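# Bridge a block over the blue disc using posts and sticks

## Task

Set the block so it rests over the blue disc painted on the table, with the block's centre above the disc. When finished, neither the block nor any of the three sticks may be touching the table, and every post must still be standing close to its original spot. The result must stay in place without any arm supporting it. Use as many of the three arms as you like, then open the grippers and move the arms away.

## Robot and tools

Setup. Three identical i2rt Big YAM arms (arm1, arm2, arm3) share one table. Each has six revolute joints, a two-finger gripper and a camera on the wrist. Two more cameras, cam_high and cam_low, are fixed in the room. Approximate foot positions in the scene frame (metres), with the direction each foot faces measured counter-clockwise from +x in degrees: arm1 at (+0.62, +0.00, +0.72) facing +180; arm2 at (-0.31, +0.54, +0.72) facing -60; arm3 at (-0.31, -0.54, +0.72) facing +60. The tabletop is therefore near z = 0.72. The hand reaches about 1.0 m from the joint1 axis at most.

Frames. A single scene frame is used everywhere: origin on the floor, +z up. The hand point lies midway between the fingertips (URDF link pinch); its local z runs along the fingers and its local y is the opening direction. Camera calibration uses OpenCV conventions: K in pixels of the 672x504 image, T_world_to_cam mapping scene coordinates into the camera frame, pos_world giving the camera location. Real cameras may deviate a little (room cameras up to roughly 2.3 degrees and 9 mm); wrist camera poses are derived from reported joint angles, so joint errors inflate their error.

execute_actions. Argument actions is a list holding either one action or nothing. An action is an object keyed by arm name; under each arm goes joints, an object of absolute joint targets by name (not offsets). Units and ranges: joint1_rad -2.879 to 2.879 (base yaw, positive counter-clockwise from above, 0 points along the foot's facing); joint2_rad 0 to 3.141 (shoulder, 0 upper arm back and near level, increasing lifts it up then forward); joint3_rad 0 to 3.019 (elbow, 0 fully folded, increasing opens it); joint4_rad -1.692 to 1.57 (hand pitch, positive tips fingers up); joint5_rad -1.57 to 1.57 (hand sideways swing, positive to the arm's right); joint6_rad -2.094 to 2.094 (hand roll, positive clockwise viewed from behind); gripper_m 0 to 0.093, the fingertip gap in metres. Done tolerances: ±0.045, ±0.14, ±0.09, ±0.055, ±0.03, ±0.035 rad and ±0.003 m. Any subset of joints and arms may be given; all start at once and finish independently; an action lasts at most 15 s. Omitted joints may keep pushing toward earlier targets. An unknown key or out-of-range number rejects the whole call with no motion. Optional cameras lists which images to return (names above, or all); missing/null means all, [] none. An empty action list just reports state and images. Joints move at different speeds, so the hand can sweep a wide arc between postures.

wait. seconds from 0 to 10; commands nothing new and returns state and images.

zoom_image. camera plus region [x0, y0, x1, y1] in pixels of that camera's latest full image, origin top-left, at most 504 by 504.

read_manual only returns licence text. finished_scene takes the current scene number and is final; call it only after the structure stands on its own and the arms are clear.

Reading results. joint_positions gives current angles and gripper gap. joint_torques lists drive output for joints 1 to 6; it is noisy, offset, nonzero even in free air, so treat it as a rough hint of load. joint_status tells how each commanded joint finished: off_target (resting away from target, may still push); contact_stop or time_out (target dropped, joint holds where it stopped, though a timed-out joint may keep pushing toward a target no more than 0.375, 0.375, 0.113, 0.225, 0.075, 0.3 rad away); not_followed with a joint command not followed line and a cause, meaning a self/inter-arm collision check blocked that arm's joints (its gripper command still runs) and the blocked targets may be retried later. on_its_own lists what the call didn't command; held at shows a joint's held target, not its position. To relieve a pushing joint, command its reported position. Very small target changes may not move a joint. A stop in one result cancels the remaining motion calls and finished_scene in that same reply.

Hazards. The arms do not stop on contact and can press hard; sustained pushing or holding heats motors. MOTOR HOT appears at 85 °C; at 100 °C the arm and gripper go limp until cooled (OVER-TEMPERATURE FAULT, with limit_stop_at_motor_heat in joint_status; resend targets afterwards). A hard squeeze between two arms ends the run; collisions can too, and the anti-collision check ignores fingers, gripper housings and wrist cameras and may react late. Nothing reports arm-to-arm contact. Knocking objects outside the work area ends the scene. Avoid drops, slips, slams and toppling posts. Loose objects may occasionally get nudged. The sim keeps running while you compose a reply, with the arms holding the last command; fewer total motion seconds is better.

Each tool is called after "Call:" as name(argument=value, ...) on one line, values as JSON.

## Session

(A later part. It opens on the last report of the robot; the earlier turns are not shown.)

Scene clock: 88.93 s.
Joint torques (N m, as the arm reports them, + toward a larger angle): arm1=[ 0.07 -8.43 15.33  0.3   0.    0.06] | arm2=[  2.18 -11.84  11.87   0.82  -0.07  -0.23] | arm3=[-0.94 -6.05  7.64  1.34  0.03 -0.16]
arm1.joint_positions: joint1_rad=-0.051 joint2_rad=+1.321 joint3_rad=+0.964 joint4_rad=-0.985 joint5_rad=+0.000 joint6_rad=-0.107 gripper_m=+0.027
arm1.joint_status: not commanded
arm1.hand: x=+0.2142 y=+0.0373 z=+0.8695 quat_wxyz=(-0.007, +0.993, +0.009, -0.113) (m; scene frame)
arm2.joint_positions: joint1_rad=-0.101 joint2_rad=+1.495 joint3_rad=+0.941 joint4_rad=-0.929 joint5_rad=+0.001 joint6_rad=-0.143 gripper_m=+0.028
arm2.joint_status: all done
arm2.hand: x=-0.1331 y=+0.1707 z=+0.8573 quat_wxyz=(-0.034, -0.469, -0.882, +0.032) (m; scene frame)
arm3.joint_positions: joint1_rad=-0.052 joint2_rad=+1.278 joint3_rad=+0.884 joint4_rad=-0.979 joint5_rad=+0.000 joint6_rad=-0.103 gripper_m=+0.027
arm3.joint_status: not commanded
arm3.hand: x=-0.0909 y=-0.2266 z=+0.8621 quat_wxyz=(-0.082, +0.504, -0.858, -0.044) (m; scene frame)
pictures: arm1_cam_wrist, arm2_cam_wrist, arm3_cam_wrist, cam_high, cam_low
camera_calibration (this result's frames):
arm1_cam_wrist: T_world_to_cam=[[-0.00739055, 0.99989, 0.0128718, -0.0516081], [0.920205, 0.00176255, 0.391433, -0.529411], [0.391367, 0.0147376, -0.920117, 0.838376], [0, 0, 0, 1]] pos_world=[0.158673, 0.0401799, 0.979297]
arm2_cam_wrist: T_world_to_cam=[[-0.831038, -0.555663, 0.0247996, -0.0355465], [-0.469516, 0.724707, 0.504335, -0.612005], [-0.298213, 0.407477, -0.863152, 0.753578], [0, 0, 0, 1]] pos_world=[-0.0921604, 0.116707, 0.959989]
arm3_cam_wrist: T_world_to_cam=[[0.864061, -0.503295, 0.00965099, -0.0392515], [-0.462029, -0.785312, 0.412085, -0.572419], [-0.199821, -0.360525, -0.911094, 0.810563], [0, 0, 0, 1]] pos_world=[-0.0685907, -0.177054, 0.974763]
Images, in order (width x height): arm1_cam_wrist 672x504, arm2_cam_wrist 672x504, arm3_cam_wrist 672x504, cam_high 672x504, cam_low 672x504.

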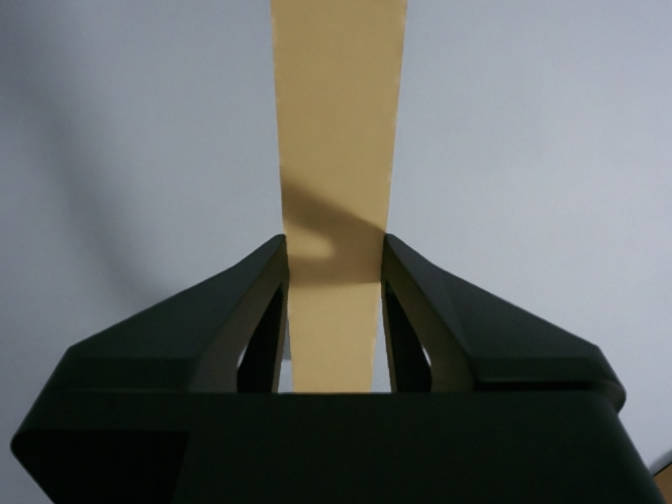

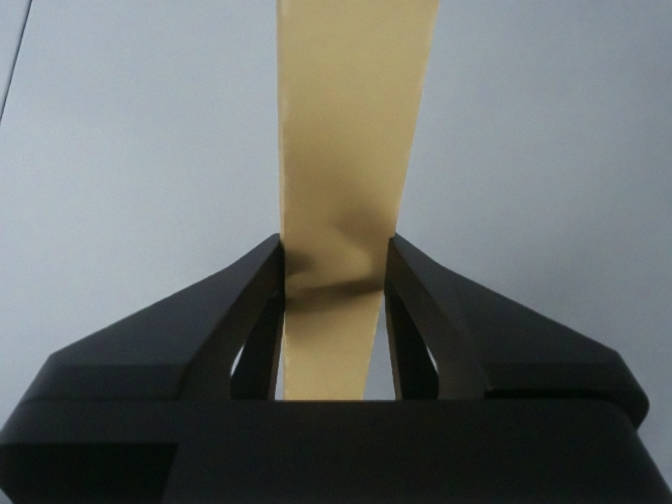

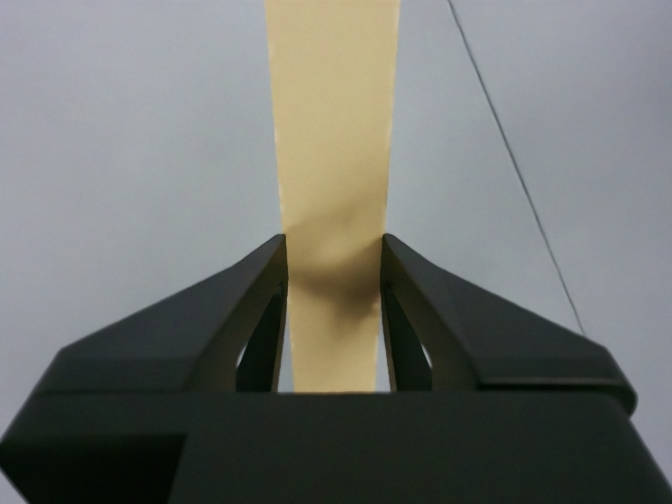

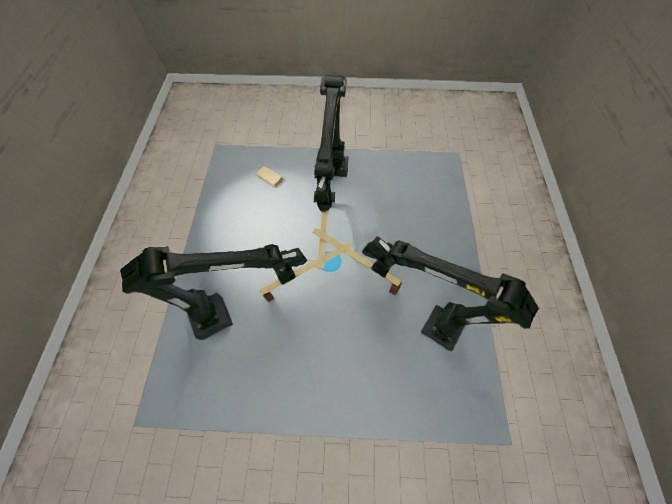

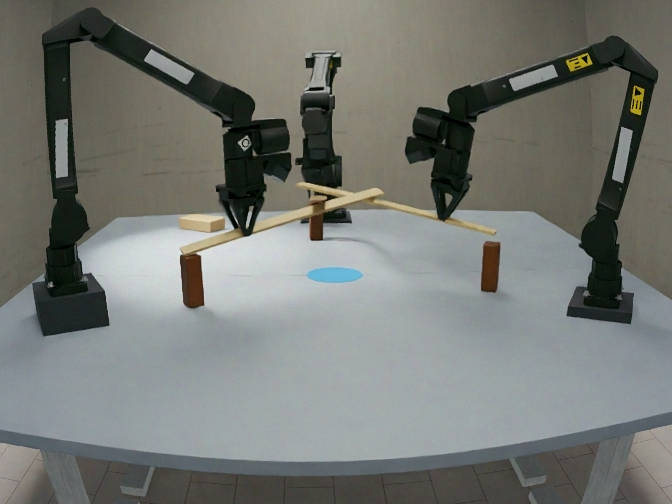

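Call:
zoom_image(camera="cam_high", region=[300, 220, 364, 276])

Call:
zoom_image(camera="cam_low", region=[165, 220, 265, 290])

Call:
zoom_image(camera="cam_high", region=[250, 270, 306, 310])

Region (300, 220, 364, 276) of cam_high's 672x504 image, scaled by 7.875, with more detail than that image has; it fills the top 441 rows of this view, and the rest is white.

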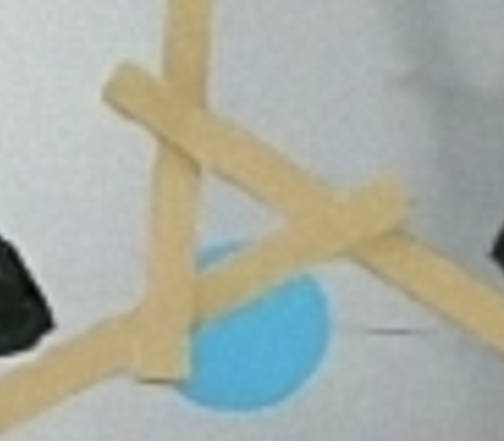

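Region (165, 220, 265, 290) of cam_low's 672x504 image, scaled by 5.040, with more detail than that image has; it fills the top 353 rows of this view, and the rest is white.

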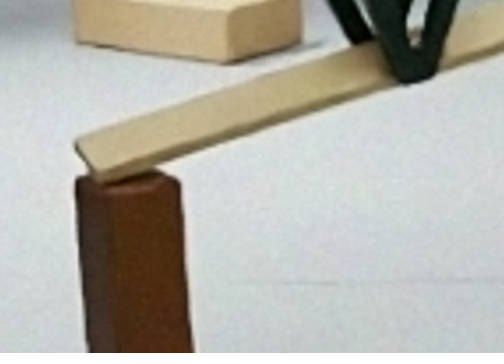

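Region (250, 270, 306, 310) of cam_high's 672x504 image, scaled by 9.000, with more detail than that image has; it fills the top 360 rows of this view, and the rest is white.

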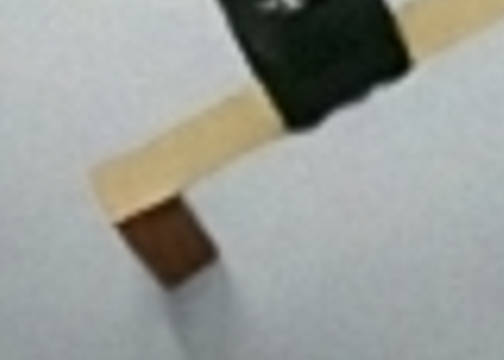

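Call:
zoom_image(camera="cam_low", region=[285, 170, 405, 245])

Call:
zoom_image(camera="cam_low", region=[420, 200, 520, 270])

Region (285, 170, 405, 245) of cam_low's 672x504 image, scaled by 4.200, with more detail than that image has; it fills the top 315 rows of this view, and the rest is white.

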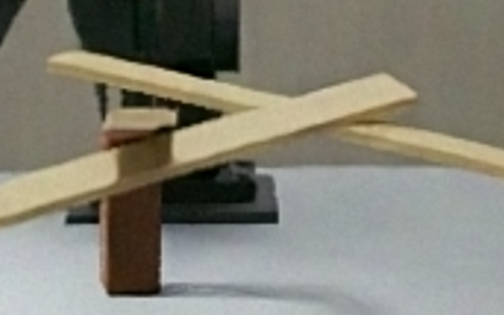

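Region (420, 200, 520, 270) of cam_low's 672x504 image, scaled by 5.040, with more detail than that image has; it fills the top 353 rows of this view, and the rest is white.

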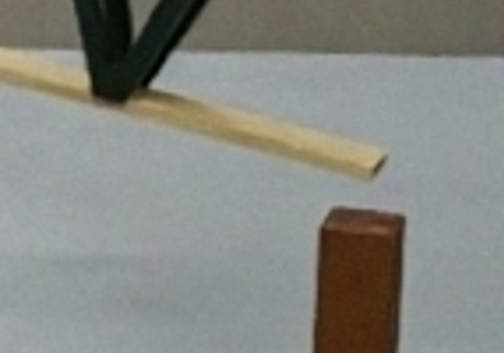

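Call:
zoom_image(camera="cam_low", region=[340, 180, 400, 215])

Call:
zoom_image(camera="cam_low", region=[290, 176, 350, 220])

Region (340, 180, 400, 215) of cam_low's 672x504 image, scaled by 8.400, with more detail than that image has; it fills the top 294 rows of this view, and the rest is white.

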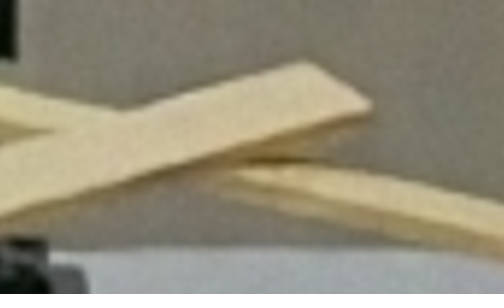

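Region (290, 176, 350, 220) of cam_low's 672x504 image, scaled by 8.400, with more detail than that image has; it fills the top 370 rows of this view, and the rest is white.

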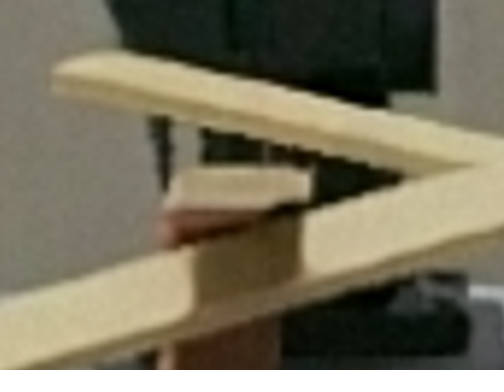

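Call:
execute_actions(actions=[{"arm1": {"joints": {"joint3_rad": 0.962}}, "arm2": {"joints": {"joint2_rad": 1.537, "joint3_rad": 1.025, "joint4_rad": -0.947}}, "arm3": {"joints": {"joint4_rad": -0.963}}}], cameras=["cam_high", "cam_low"])

Scene clock: 104.63 s.
Joint torques (N m, as the arm reports them, + toward a larger angle): arm1=[ 0.07 -8.48 10.43  0.31 -0.01  0.06] | arm2=[  2.15 -12.74  11.69  -0.45  -0.06  -0.24] | arm3=[-1.11 -6.51  7.64  1.29  0.02 -0.17]
arm1.joint_positions: joint1_rad=-0.051 joint2_rad=+1.321 joint3_rad=+0.964 joint4_rad=-0.985 joint5_rad=+0.000 joint6_rad=-0.107 gripper_m=+0.027
arm1.joint_status: all done
arm1.hand: x=+0.2142 y=+0.0373 z=+0.8695 quat_wxyz=(-0.007, +0.993, +0.009, -0.113) (m; scene frame)
arm2.joint_positions: joint1_rad=-0.101 joint2_rad=+1.530 joint3_rad=+0.984 joint4_rad=-0.935 joint5_rad=+0.001 joint6_rad=-0.146 gripper_m=+0.028
arm2.joint_status: all done
arm2.hand: x=-0.1262 y=+0.1566 z=+0.8585 quat_wxyz=(-0.035, -0.468, -0.883, +0.032) (m; scene frame)
arm3.joint_positions: joint1_rad=-0.052 joint2_rad=+1.278 joint3_rad=+0.884 joint4_rad=-0.979 joint5_rad=+0.000 joint6_rad=-0.103 gripper_m=+0.027
arm3.joint_status: all done
arm3.hand: x=-0.0909 y=-0.2266 z=+0.8621 quat_wxyz=(-0.082, +0.504, -0.858, -0.044) (m; scene frame)
pictures: cam_high, cam_low
Images, in order (width x height): cam_high 672x504, cam_low 672x504.

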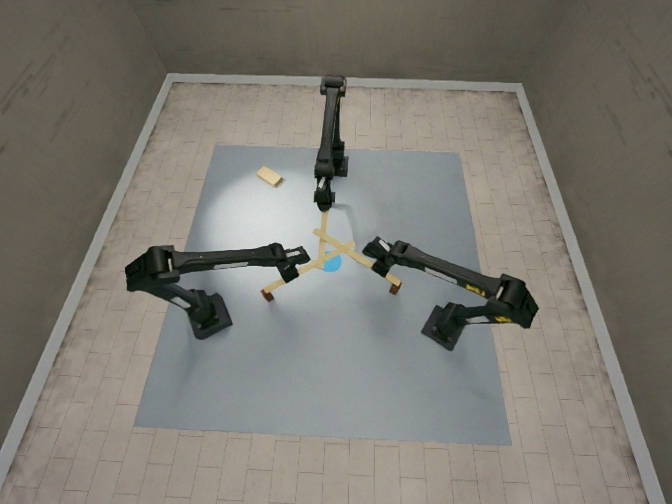

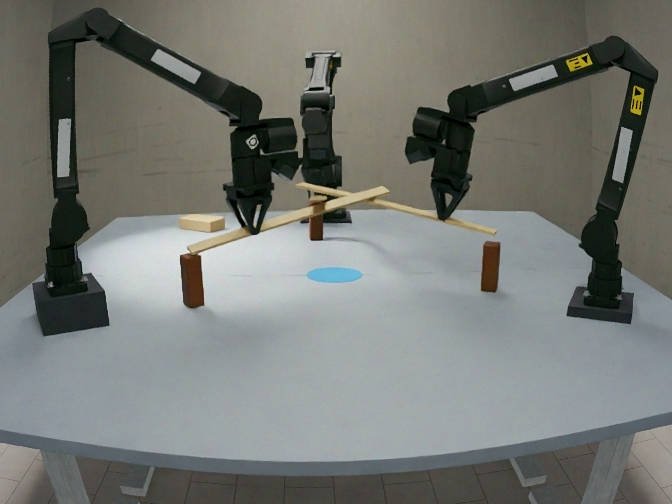

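Call:
zoom_image(camera="cam_low", region=[165, 225, 245, 281])

Call:
zoom_image(camera="cam_high", region=[250, 270, 306, 310])

Call:
zoom_image(camera="cam_low", region=[290, 172, 400, 222])

Region (165, 225, 245, 281) of cam_low's 672x504 image, scaled by 6.300, with more detail than that image has; it fills the top 353 rows of this view, and the rest is white.

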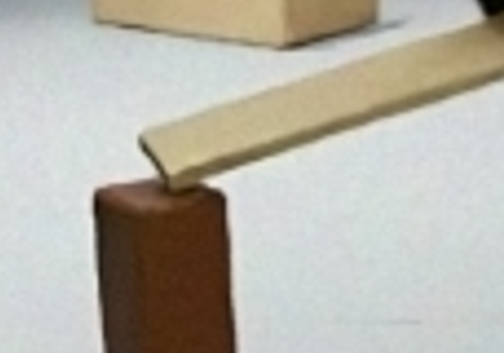

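Region (250, 270, 306, 310) of cam_high's 672x504 image, scaled by 9.000, with more detail than that image has; it fills the top 360 rows of this view, and the rest is white.

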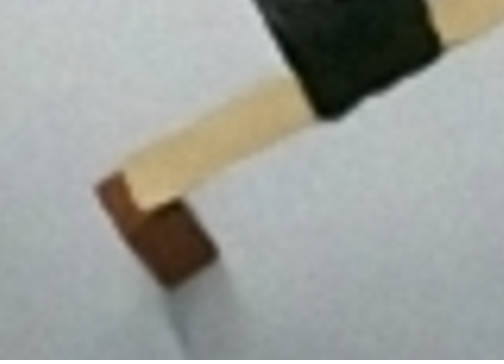

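Region (290, 172, 400, 222) of cam_low's 672x504 image, scaled by 4.582, with more detail than that image has; it fills the top 229 rows of this view, and the rest is white.

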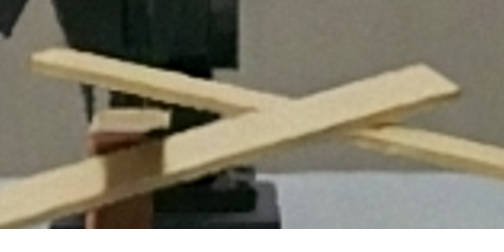

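Call:
execute_actions(actions=[{"arm1": {"joints": {"joint2_rad": 1.342, "joint3_rad": 0.954, "joint4_rad": -1.022}}, "arm2": {"joints": {"joint2_rad": 1.558, "joint4_rad": -0.976}}, "arm3": {"joints": {"joint2_rad": 1.299, "joint3_rad": 0.846, "joint4_rad": -0.908}}}], cameras=["cam_high", "cam_low"])

Scene clock: 106.63 s.
Joint torques (N m, as the arm reports them, + toward a larger angle): arm1=[ 0.04 -8.23  9.53  0.24 -0.01  0.07] | arm2=[  2.13 -12.52  11.39  -0.48  -0.08  -0.17] | arm3=[-1.12 -6.07  7.44  1.42  0.04 -0.19]
arm1.joint_positions: joint1_rad=-0.051 joint2_rad=+1.326 joint3_rad=+0.964 joint4_rad=-1.009 joint5_rad=+0.000 joint6_rad=-0.107 gripper_m=+0.027
arm1.joint_status: all done
arm1.hand: x=+0.2198 y=+0.0368 z=+0.8664 quat_wxyz=(-0.005, +0.995, +0.009, -0.099) (m; scene frame)
arm2.joint_positions: joint1_rad=-0.101 joint2_rad=+1.549 joint3_rad=+0.985 joint4_rad=-0.964 joint5_rad=+0.001 joint6_rad=-0.148 gripper_m=+0.028
arm2.joint_status: all done
arm2.hand: x=-0.1297 y=+0.1637 z=+0.8508 quat_wxyz=(-0.016, -0.467, -0.884, +0.018) (m; scene frame)
arm3.joint_positions: joint1_rad=-0.052 joint2_rad=+1.292 joint3_rad=+0.841 joint4_rad=-0.927 joint5_rad=+0.000 joint6_rad=-0.103 gripper_m=+0.027
arm3.joint_status: all done
arm3.hand: x=-0.0938 y=-0.2304 z=+0.8426 quat_wxyz=(-0.080, +0.504, -0.859, -0.043) (m; scene frame)
pictures: cam_high, cam_low
Images, in order (width x height): cam_high 672x504, cam_low 672x504.

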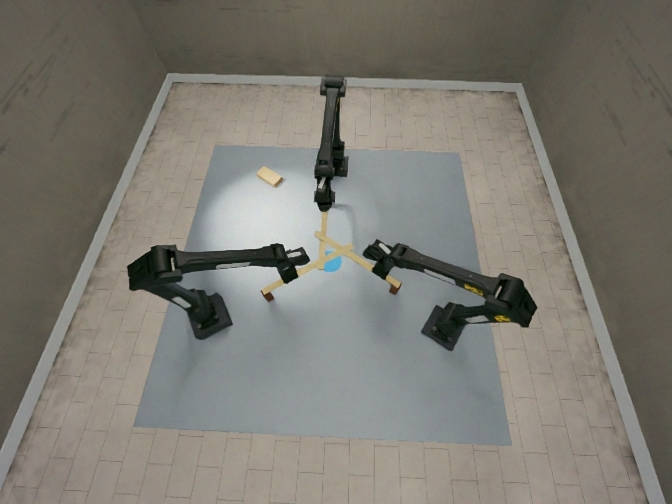

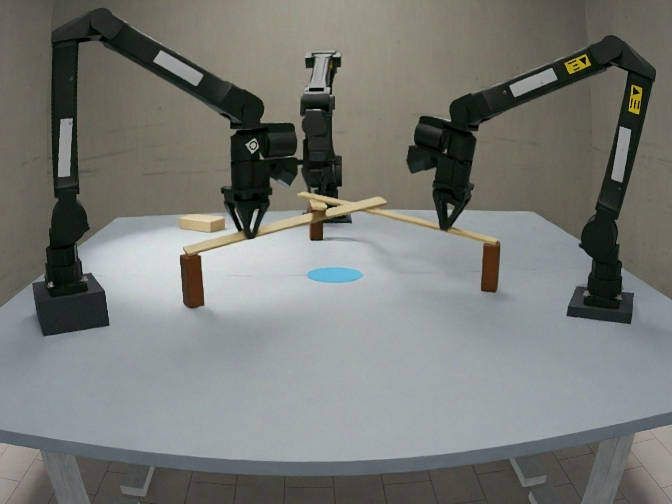

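Call:
zoom_image(camera="cam_low", region=[285, 180, 395, 240])

Call:
zoom_image(camera="cam_low", region=[430, 210, 510, 266])

Call:
zoom_image(camera="cam_low", region=[165, 225, 245, 281])

Region (285, 180, 395, 240) of cam_low's 672x504 image, scaled by 4.582, with more detail than that image has; it fills the top 275 rows of this view, and the rest is white.

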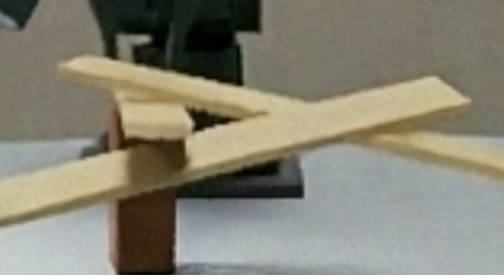

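Region (430, 210, 510, 266) of cam_low's 672x504 image, scaled by 6.300, with more detail than that image has; it fills the top 353 rows of this view, and the rest is white.

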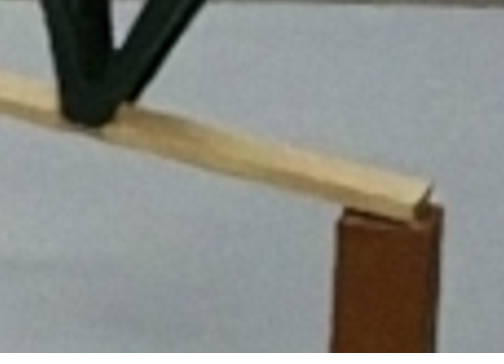

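Region (165, 225, 245, 281) of cam_low's 672x504 image, scaled by 6.300, with more detail than that image has; it fills the top 353 rows of this view, and the rest is white.

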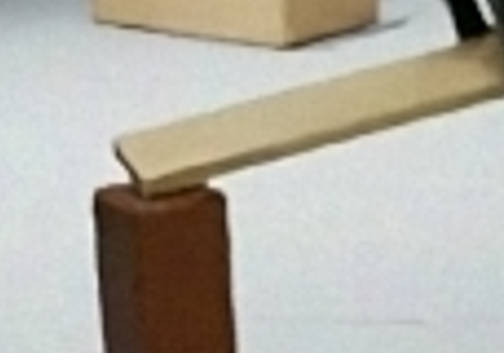

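Call:
zoom_image(camera="cam_low", region=[295, 185, 345, 222])

Call:
zoom_image(camera="cam_high", region=[290, 195, 370, 275])

Region (295, 185, 345, 222) of cam_low's 672x504 image, scaled by 10.080, with more detail than that image has; it fills the top 373 rows of this view, and the rest is white.

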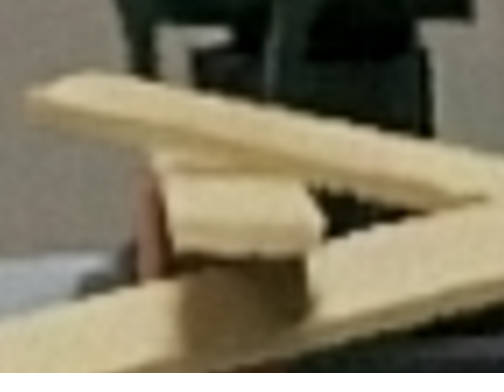

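Region (290, 195, 370, 275) of cam_high's 672x504 image, scaled by 6.300, with more detail than that image has.

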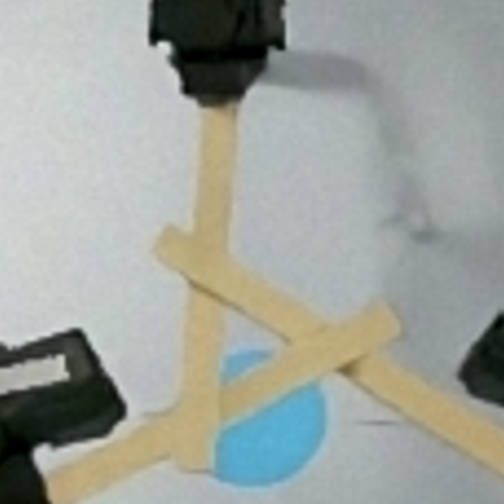

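Call:
execute_actions(actions=[{"arm1": {"joints": {"joint3_rad": 0.946, "joint4_rad": -0.984}}, "arm2": {"joints": {"joint2_rad": 1.563}}}], cameras=["cam_high", "cam_low"])

Scene clock: 108.80 s.
Joint torques (N m, as the arm reports them, + toward a larger angle): arm1=[ 0.04 -8.09  9.75  1.54 -0.01  0.06] | arm2=[  2.08 -12.22  11.38  -0.39  -0.06  -0.18] | arm3=[-1.14 -6.27  7.46  1.47  0.04 -0.16]
arm1.joint_positions: joint1_rad=-0.051 joint2_rad=+1.326 joint3_rad=+0.953 joint4_rad=-1.004 joint5_rad=+0.000 joint6_rad=-0.107 gripper_m=+0.027
arm1.joint_status: all done
arm1.hand: x=+0.2227 y=+0.0365 z=+0.8623 quat_wxyz=(-0.005, +0.995, +0.009, -0.096) (m; scene frame)
arm2.joint_positions: joint1_rad=-0.101 joint2_rad=+1.551 joint3_rad=+0.985 joint4_rad=-0.964 joint5_rad=+0.001 joint6_rad=-0.148 gripper_m=+0.028
arm2.joint_status: all done
arm2.hand: x=-0.1298 y=+0.1638 z=+0.8502 quat_wxyz=(-0.016, -0.467, -0.884, +0.018) (m; scene frame)
arm3.joint_positions: joint1_rad=-0.052 joint2_rad=+1.292 joint3_rad=+0.841 joint4_rad=-0.927 joint5_rad=+0.000 joint6_rad=-0.103 gripper_m=+0.027
arm3.joint_status: not commanded
arm3.hand: x=-0.0938 y=-0.2304 z=+0.8426 quat_wxyz=(-0.080, +0.504, -0.859, -0.043) (m; scene frame)
pictures: cam_high, cam_low
Images, in order (width x height): cam_high 672x504, cam_low 672x504.

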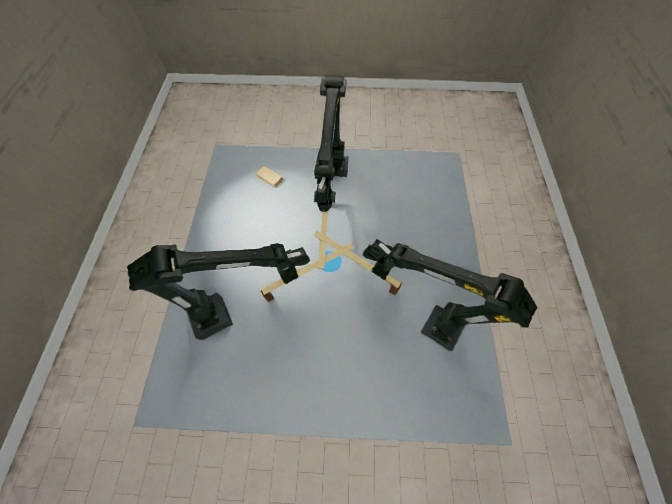

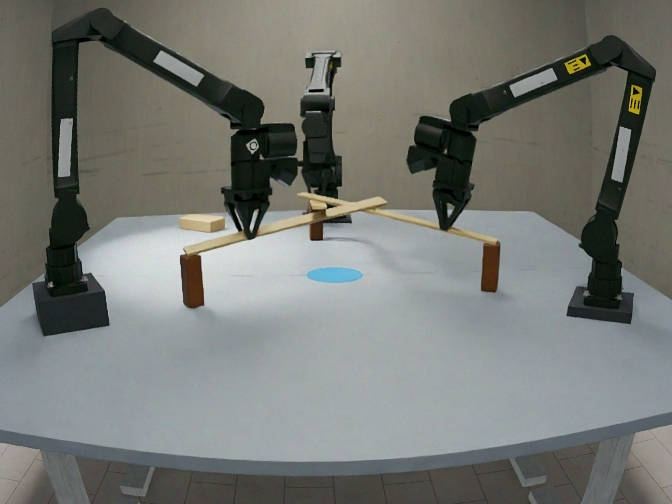

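Call:
execute_actions(actions=[{"arm1": {"joints": {"gripper_m": 0.045}}, "arm2": {"joints": {"gripper_m": 0.045}}, "arm3": {"joints": {"gripper_m": 0.045}}}])

Scene clock: 109.47 s.
Joint torques (N m, as the arm reports them, + toward a larger angle): arm1=[-0.05 -8.28  9.8   1.42 -0.01  0.07] | arm2=[  2.21 -11.82  11.44  -0.43  -0.08  -0.17] | arm3=[-0.93 -6.35  7.39  1.26  0.05 -0.16]
arm1.joint_positions: joint1_rad=-0.051 joint2_rad=+1.326 joint3_rad=+0.953 joint4_rad=-1.001 joint5_rad=+0.000 joint6_rad=-0.107 gripper_m=+0.045
arm1.joint_status: all done
arm1.hand: x=+0.2219 y=+0.0365 z=+0.8625 quat_wxyz=(-0.005, +0.995, +0.009, -0.098) (m; scene frame)
arm2.joint_positions: joint1_rad=-0.101 joint2_rad=+1.551 joint3_rad=+0.985 joint4_rad=-0.964 joint5_rad=+0.001 joint6_rad=-0.149 gripper_m=+0.045
arm2.joint_status: all done
arm2.hand: x=-0.1298 y=+0.1638 z=+0.8502 quat_wxyz=(-0.016, -0.467, -0.884, +0.018) (m; scene frame)
arm3.joint_positions: joint1_rad=-0.052 joint2_rad=+1.292 joint3_rad=+0.841 joint4_rad=-0.923 joint5_rad=+0.000 joint6_rad=-0.103 gripper_m=+0.045
arm3.joint_status: all done
arm3.hand: x=-0.0933 y=-0.2296 z=+0.8428 quat_wxyz=(-0.082, +0.504, -0.858, -0.044) (m; scene frame)
pictures: arm1_cam_wrist, arm2_cam_wrist, arm3_cam_wrist, cam_high, cam_low
camera_calibration (this result's frames):
arm1_cam_wrist: T_world_to_cam=[[-0.00800983, 0.999919, 0.00988995, -0.0480129], [0.907563, 0.00311684, 0.419905, -0.55555], [0.41984, 0.0123391, -0.907514, 0.811771], [0, 0, 0, 1]] pos_world=[0.162998, 0.0397241, 0.970446]
arm2_cam_wrist: T_world_to_cam=[[-0.827871, -0.56061, 0.0186042, -0.0300242], [-0.462292, 0.700714, 0.543402, -0.630208], [-0.317673, 0.441267, -0.839266, 0.722967], [0, 0, 0, 1]] pos_world=[-0.0865286, 0.105742, 0.949777]
arm3_cam_wrist: T_world_to_cam=[[0.864069, -0.503282, 0.00958803, -0.0384702], [-0.461842, -0.785059, 0.412777, -0.568417], [-0.200216, -0.361097, -0.910781, 0.790968], [0, 0, 0, 1]] pos_world=[-0.0709129, -0.179986, 0.955398]
Images, in order (width x height): arm1_cam_wrist 672x504, arm2_cam_wrist 672x504, arm3_cam_wrist 672x504, cam_high 672x504, cam_low 672x504.

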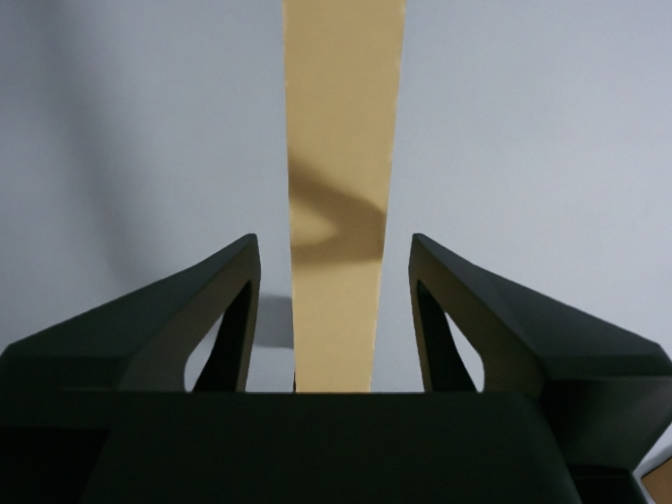

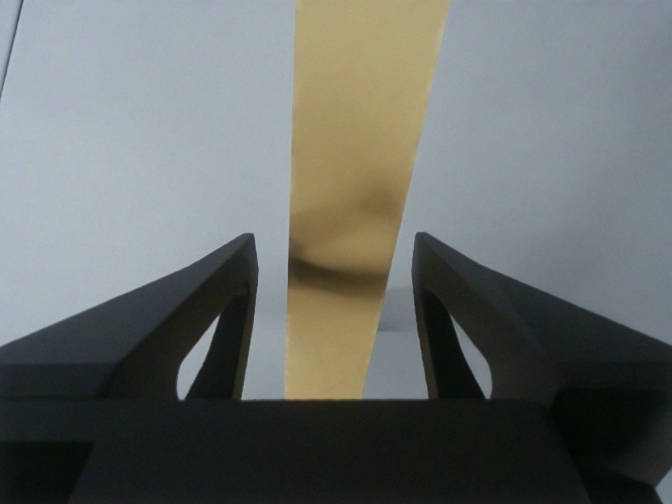

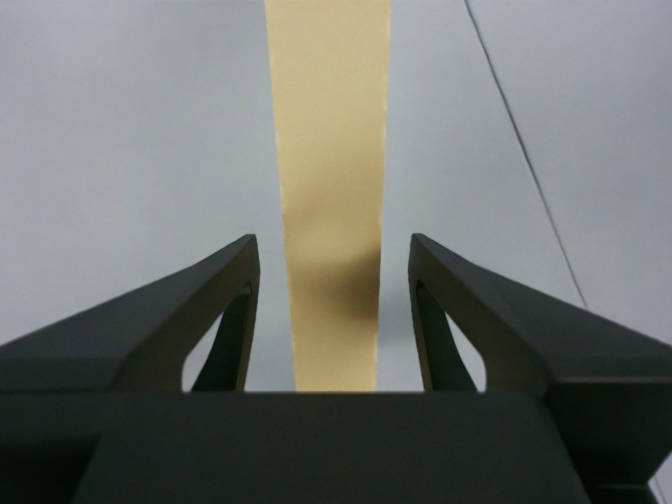

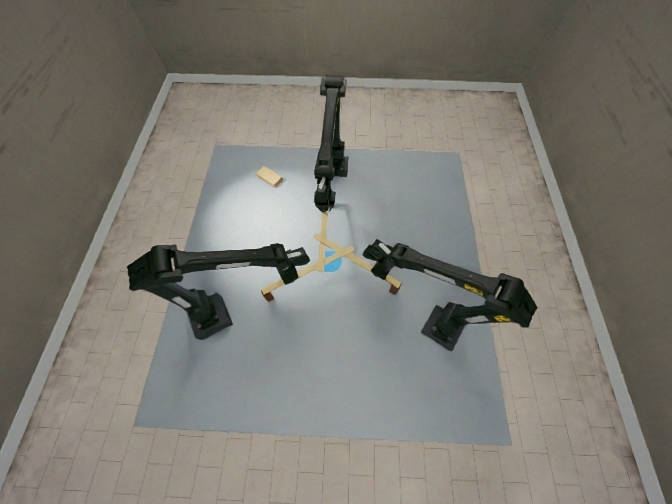

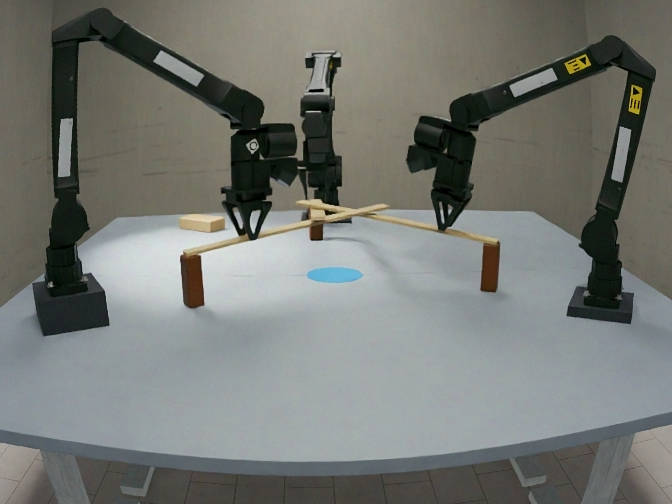

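Call:
execute_actions(actions=[{"arm1": {"joints": {"joint2_rad": 1.15, "gripper_m": 0.092}}, "arm2": {"joints": {"joint2_rad": 1.2}}, "arm3": {"joints": {"joint2_rad": 0.95}}}], cameras=["cam_high", "cam_low"])

Scene clock: 112.10 s.
Joint torques (N m, as the arm reports them, + toward a larger angle): arm1=[ 0.   -6.12 10.95  1.75 -0.01  0.06] | arm2=[ 2.4  -8.83 12.61  0.27 -0.06 -0.15] | arm3=[-1.07 -2.02  8.59  1.81  0.01 -0.17]
arm1.joint_positions: joint1_rad=-0.051 joint2_rad=+1.135 joint3_rad=+0.951 joint4_rad=-1.001 joint5_rad=+0.000 joint6_rad=-0.107 gripper_m=+0.092
arm1.joint_status: all done
arm1.hand: x=+0.2300 y=+0.0364 z=+0.9333 quat_wxyz=(-0.014, +0.981, +0.009, -0.191) (m; scene frame)
arm2.joint_positions: joint1_rad=-0.101 joint2_rad=+1.193 joint3_rad=+0.994 joint4_rad=-0.965 joint5_rad=+0.001 joint6_rad=-0.149 gripper_m=+0.045
arm2.joint_status: all done
arm2.hand: x=-0.1279 y=+0.1632 z=+0.9958 quat_wxyz=(-0.161, -0.457, -0.866, +0.125) (m; scene frame)
arm3.joint_positions: joint1_rad=-0.052 joint2_rad=+0.937 joint3_rad=+0.841 joint4_rad=-0.923 joint5_rad=+0.000 joint6_rad=-0.103 gripper_m=+0.045
arm3.joint_status: all done
arm3.hand: x=-0.0990 y=-0.2403 z=+0.9673 quat_wxyz=(-0.241, +0.487, -0.831, -0.116) (m; scene frame)
pictures: cam_high, cam_low
Images, in order (width x height): cam_high 672x504, cam_low 672x504.

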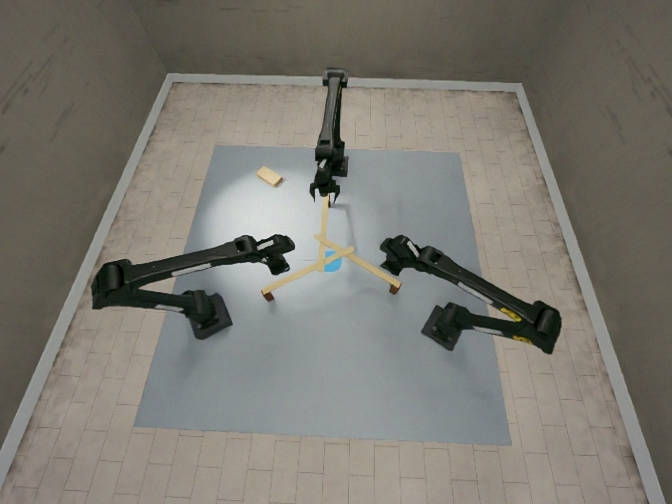

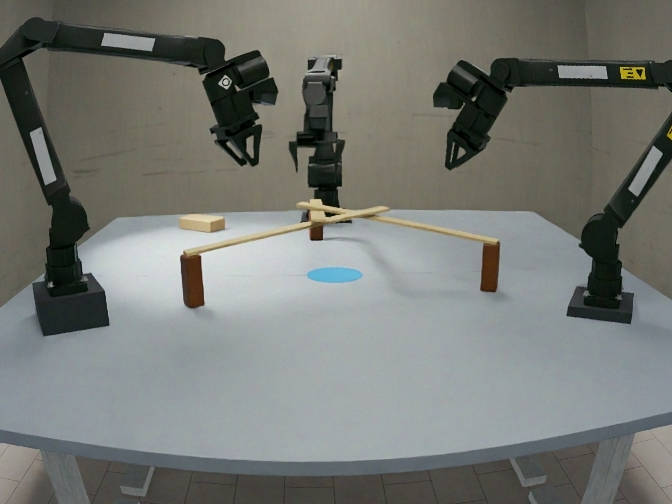

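Call:
execute_actions(actions=[{"arm1": {"joints": {"joint1_rad": -1.23, "joint2_rad": 1.445, "joint3_rad": 1.11, "joint4_rad": -1.205, "joint6_rad": 0.93}}, "arm2": {"joints": {"joint2_rad": 0.8, "joint3_rad": 0.9, "joint4_rad": -1.5}}, "arm3": {"joints": {"joint2_rad": 0.7, "joint3_rad": 0.84, "joint4_rad": -1.5}}}], cameras=["arm1_cam_wrist", "cam_high", "cam_low"])

Scene clock: 114.77 s.
Joint torques (N m, as the arm reports them, + toward a larger angle): arm1=[ -0.06 -11.47  12.98  -0.25   0.08   0.09] | arm2=[ 2.54 -2.19 10.46 -0.11 -0.04 -0.16] | arm3=[-1.    1.49  8.03  0.35  0.04 -0.17]
arm1.joint_positions: joint1_rad=-1.228 joint2_rad=+1.453 joint3_rad=+1.080 joint4_rad=-1.190 joint5_rad=+0.000 joint6_rad=+0.919 gripper_m=+0.092
arm1.joint_status: all done
arm1.hand: x=+0.4992 y=+0.3848 z=+0.8548 quat_wxyz=(+0.001, +0.461, -0.888, +0.000) (m; scene frame)
arm2.joint_positions: joint1_rad=-0.101 joint2_rad=+0.795 joint3_rad=+0.892 joint4_rad=-1.489 joint5_rad=+0.001 joint6_rad=-0.149 gripper_m=+0.045
arm2.joint_status: all done
arm2.hand: x=-0.2093 y=+0.3326 z=+1.0326 quat_wxyz=(-0.071, -0.465, -0.881, +0.059) (m; scene frame)
arm3.joint_positions: joint1_rad=-0.052 joint2_rad=+0.687 joint3_rad=+0.837 joint4_rad=-1.491 joint5_rad=+0.000 joint6_rad=-0.103 gripper_m=+0.045
arm3.joint_status: all done
arm3.hand: x=-0.1880 y=-0.3679 z=+0.9797 quat_wxyz=(-0.096, +0.503, -0.857, -0.051) (m; scene frame)
pictures: arm1_cam_wrist, cam_high, cam_low
camera_calibration (this result's frames):
arm1_cam_wrist: T_world_to_cam=[[0.812208, -0.583366, -0.00122688, -0.18463], [-0.469992, -0.655604, 0.591008, -0.0101762], [-0.345579, -0.479445, -0.806664, 1.16923], [0, 0, 0, 1]] pos_world=[0.549234, 0.446201, 0.94896]
Images, in order (width x height): arm1_cam_wrist 672x504, cam_high 672x504, cam_low 672x504.

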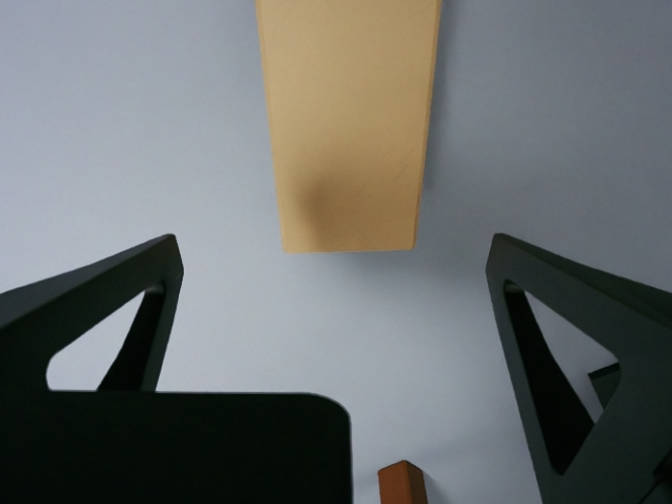

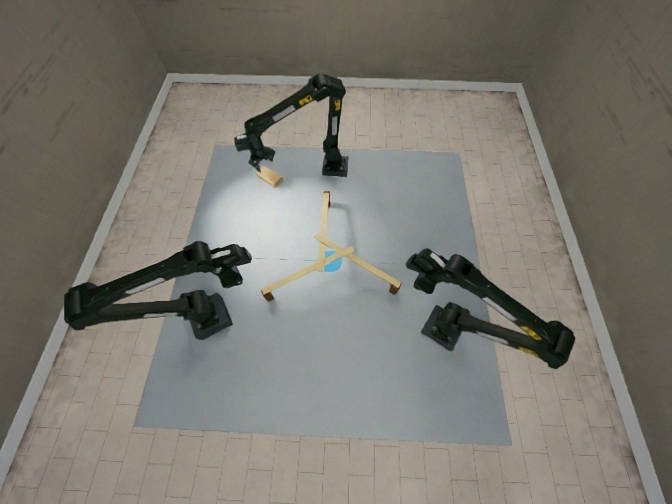

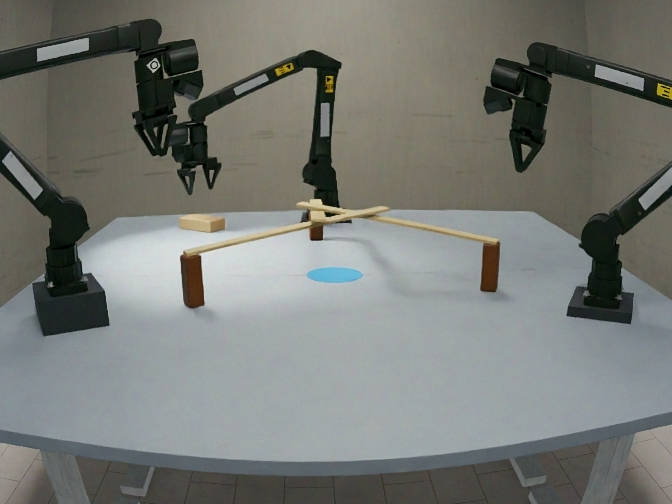

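Call:
execute_actions(actions=[{"arm1": {"joints": {"joint1_rad": -1.258, "joint2_rad": 1.548, "joint3_rad": 0.962, "joint4_rad": -0.958, "joint6_rad": 0.865}}}], cameras=["arm1_cam_wrist", "cam_high", "cam_low"])

Scene clock: 117.67 s.
Joint torques (N m, as the arm reports them, + toward a larger angle): arm1=[ -0.66 -11.49   9.02   0.94   0.08  -0.12] | arm2=[ 2.36 -1.84 10.46 -0.07 -0.05 -0.19] | arm3=[-1.13  1.49  8.05  0.36  0.04 -0.19]
arm1.joint_positions: joint1_rad=-1.248 joint2_rad=+1.551 joint3_rad=+0.960 joint4_rad=-0.973 joint5_rad=+0.000 joint6_rad=+0.876 gripper_m=+0.092
arm1.joint_status: all done
arm1.hand: x=+0.5073 y=+0.3852 z=+0.7770 quat_wxyz=(+0.002, +0.471, -0.882, +0.001) (m; scene frame)
arm2.joint_positions: joint1_rad=-0.101 joint2_rad=+0.795 joint3_rad=+0.892 joint4_rad=-1.489 joint5_rad=+0.001 joint6_rad=-0.149 gripper_m=+0.045
arm2.joint_status: not commanded
arm2.hand: x=-0.2093 y=+0.3326 z=+1.0326 quat_wxyz=(-0.071, -0.465, -0.881, +0.059) (m; scene frame)
arm3.joint_positions: joint1_rad=-0.052 joint2_rad=+0.687 joint3_rad=+0.837 joint4_rad=-1.491 joint5_rad=+0.000 joint6_rad=-0.103 gripper_m=+0.045
arm3.joint_status: not commanded
arm3.hand: x=-0.1880 y=-0.3679 z=+0.9797 quat_wxyz=(-0.096, +0.503, -0.857, -0.051) (m; scene frame)
pictures: arm1_cam_wrist, cam_high, cam_low
camera_calibration (this result's frames):
arm1_cam_wrist: T_world_to_cam=[[0.82578, -0.563993, -0.000317366, -0.206193], [-0.454603, -0.665948, 0.591481, 0.0356966], [-0.333802, -0.488288, -0.806319, 1.10662], [0, 0, 0, 1]] pos_world=[0.555889, 0.447829, 0.871108]
Images, in order (width x height): arm1_cam_wrist 672x504, cam_high 672x504, cam_low 672x504.

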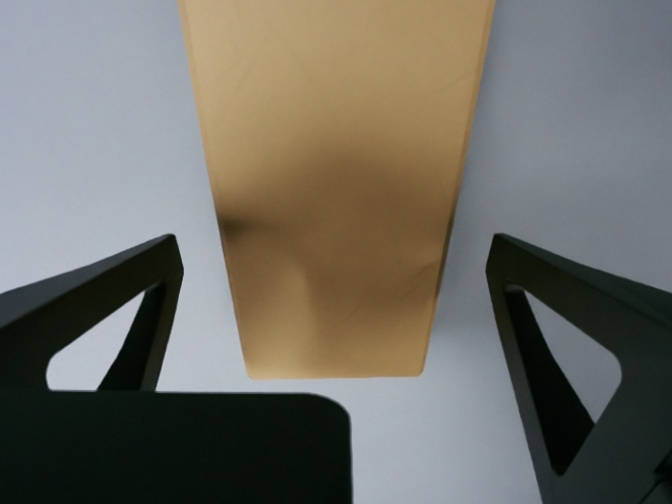

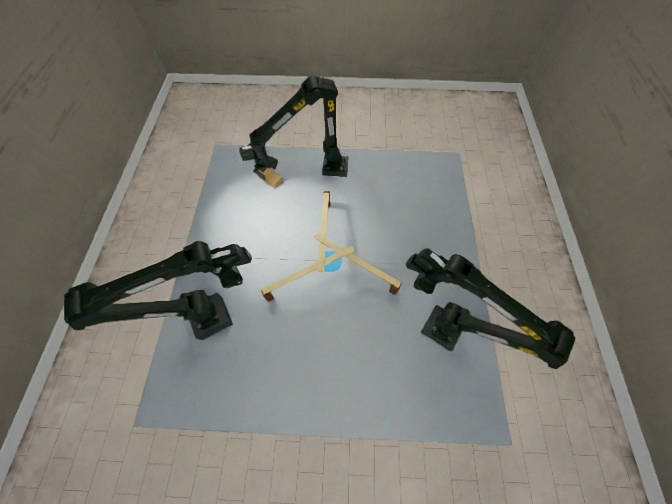

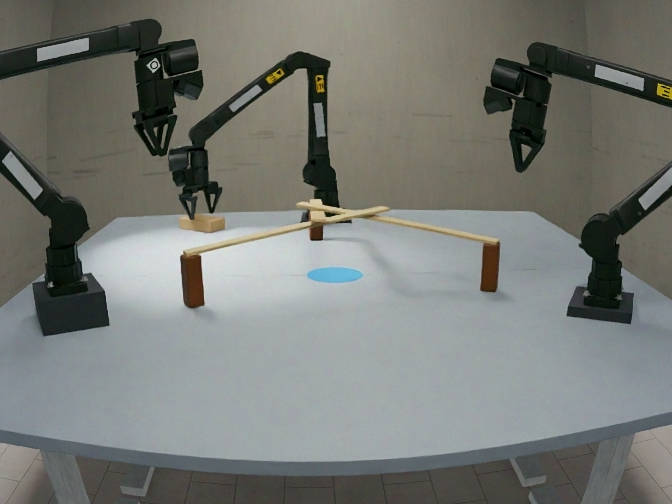

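Call:
execute_actions(actions=[{"arm1": {"joints": {"joint2_rad": 1.608, "joint3_rad": 0.922, "joint4_rad": -0.866}}}], cameras=["arm1_cam_wrist", "cam_low"])

Scene clock: 118.87 s.
Joint torques (N m, as the arm reports them, + toward a larger angle): arm1=[ -0.7  -10.53   7.61   0.99   0.08  -0.11] | arm2=[ 2.24 -2.01 10.39 -0.16 -0.06 -0.16] | arm3=[-1.02  1.37  7.99  0.31  0.06 -0.18]
arm1.joint_positions: joint1_rad=-1.248 joint2_rad=+1.595 joint3_rad=+0.929 joint4_rad=-0.881 joint5_rad=+0.000 joint6_rad=+0.875 gripper_m=+0.092
arm1.joint_status: all done
arm1.hand: x=+0.5061 y=+0.3890 z=+0.7512 quat_wxyz=(+0.000, +0.471, -0.882, -0.008) (m; scene frame)
arm2.joint_positions: joint1_rad=-0.101 joint2_rad=+0.795 joint3_rad=+0.892 joint4_rad=-1.489 joint5_rad=+0.001 joint6_rad=-0.149 gripper_m=+0.045
arm2.joint_status: not commanded
arm2.hand: x=-0.2093 y=+0.3326 z=+1.0326 quat_wxyz=(-0.071, -0.465, -0.881, +0.059) (m; scene frame)
arm3.joint_positions: joint1_rad=-0.052 joint2_rad=+0.687 joint3_rad=+0.837 joint4_rad=-1.491 joint5_rad=+0.000 joint6_rad=-0.103 gripper_m=+0.045
arm3.joint_status: not commanded
arm3.hand: x=-0.1880 y=-0.3679 z=+0.9797 quat_wxyz=(-0.096, +0.503, -0.857, -0.051) (m; scene frame)
pictures: arm1_cam_wrist, cam_low
camera_calibration (this result's frames):
arm1_cam_wrist: T_world_to_cam=[[0.825932, -0.563591, -0.0141913, -0.192842], [-0.451411, -0.676196, 0.582226, 0.0623191], [-0.337733, -0.474473, -0.812903, 1.08884], [0, 0, 0, 1]] pos_world=[0.555143, 0.450079, 0.846099]
Images, in order (width x height): arm1_cam_wrist 672x504, cam_low 672x504.

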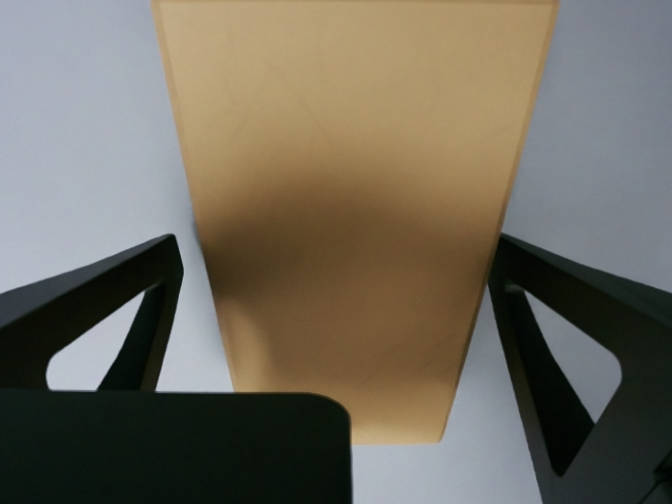

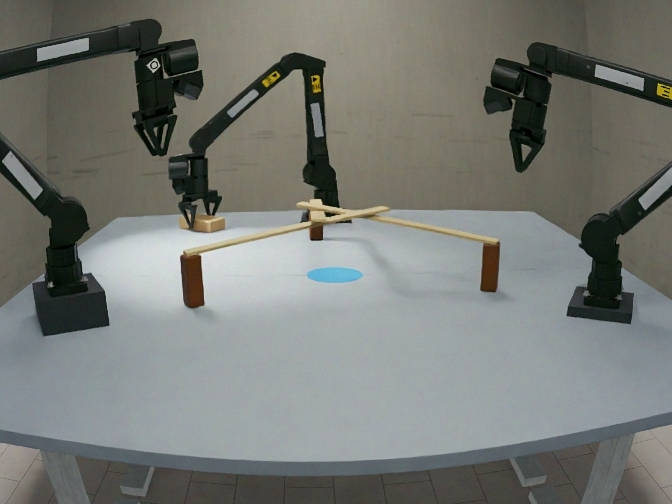

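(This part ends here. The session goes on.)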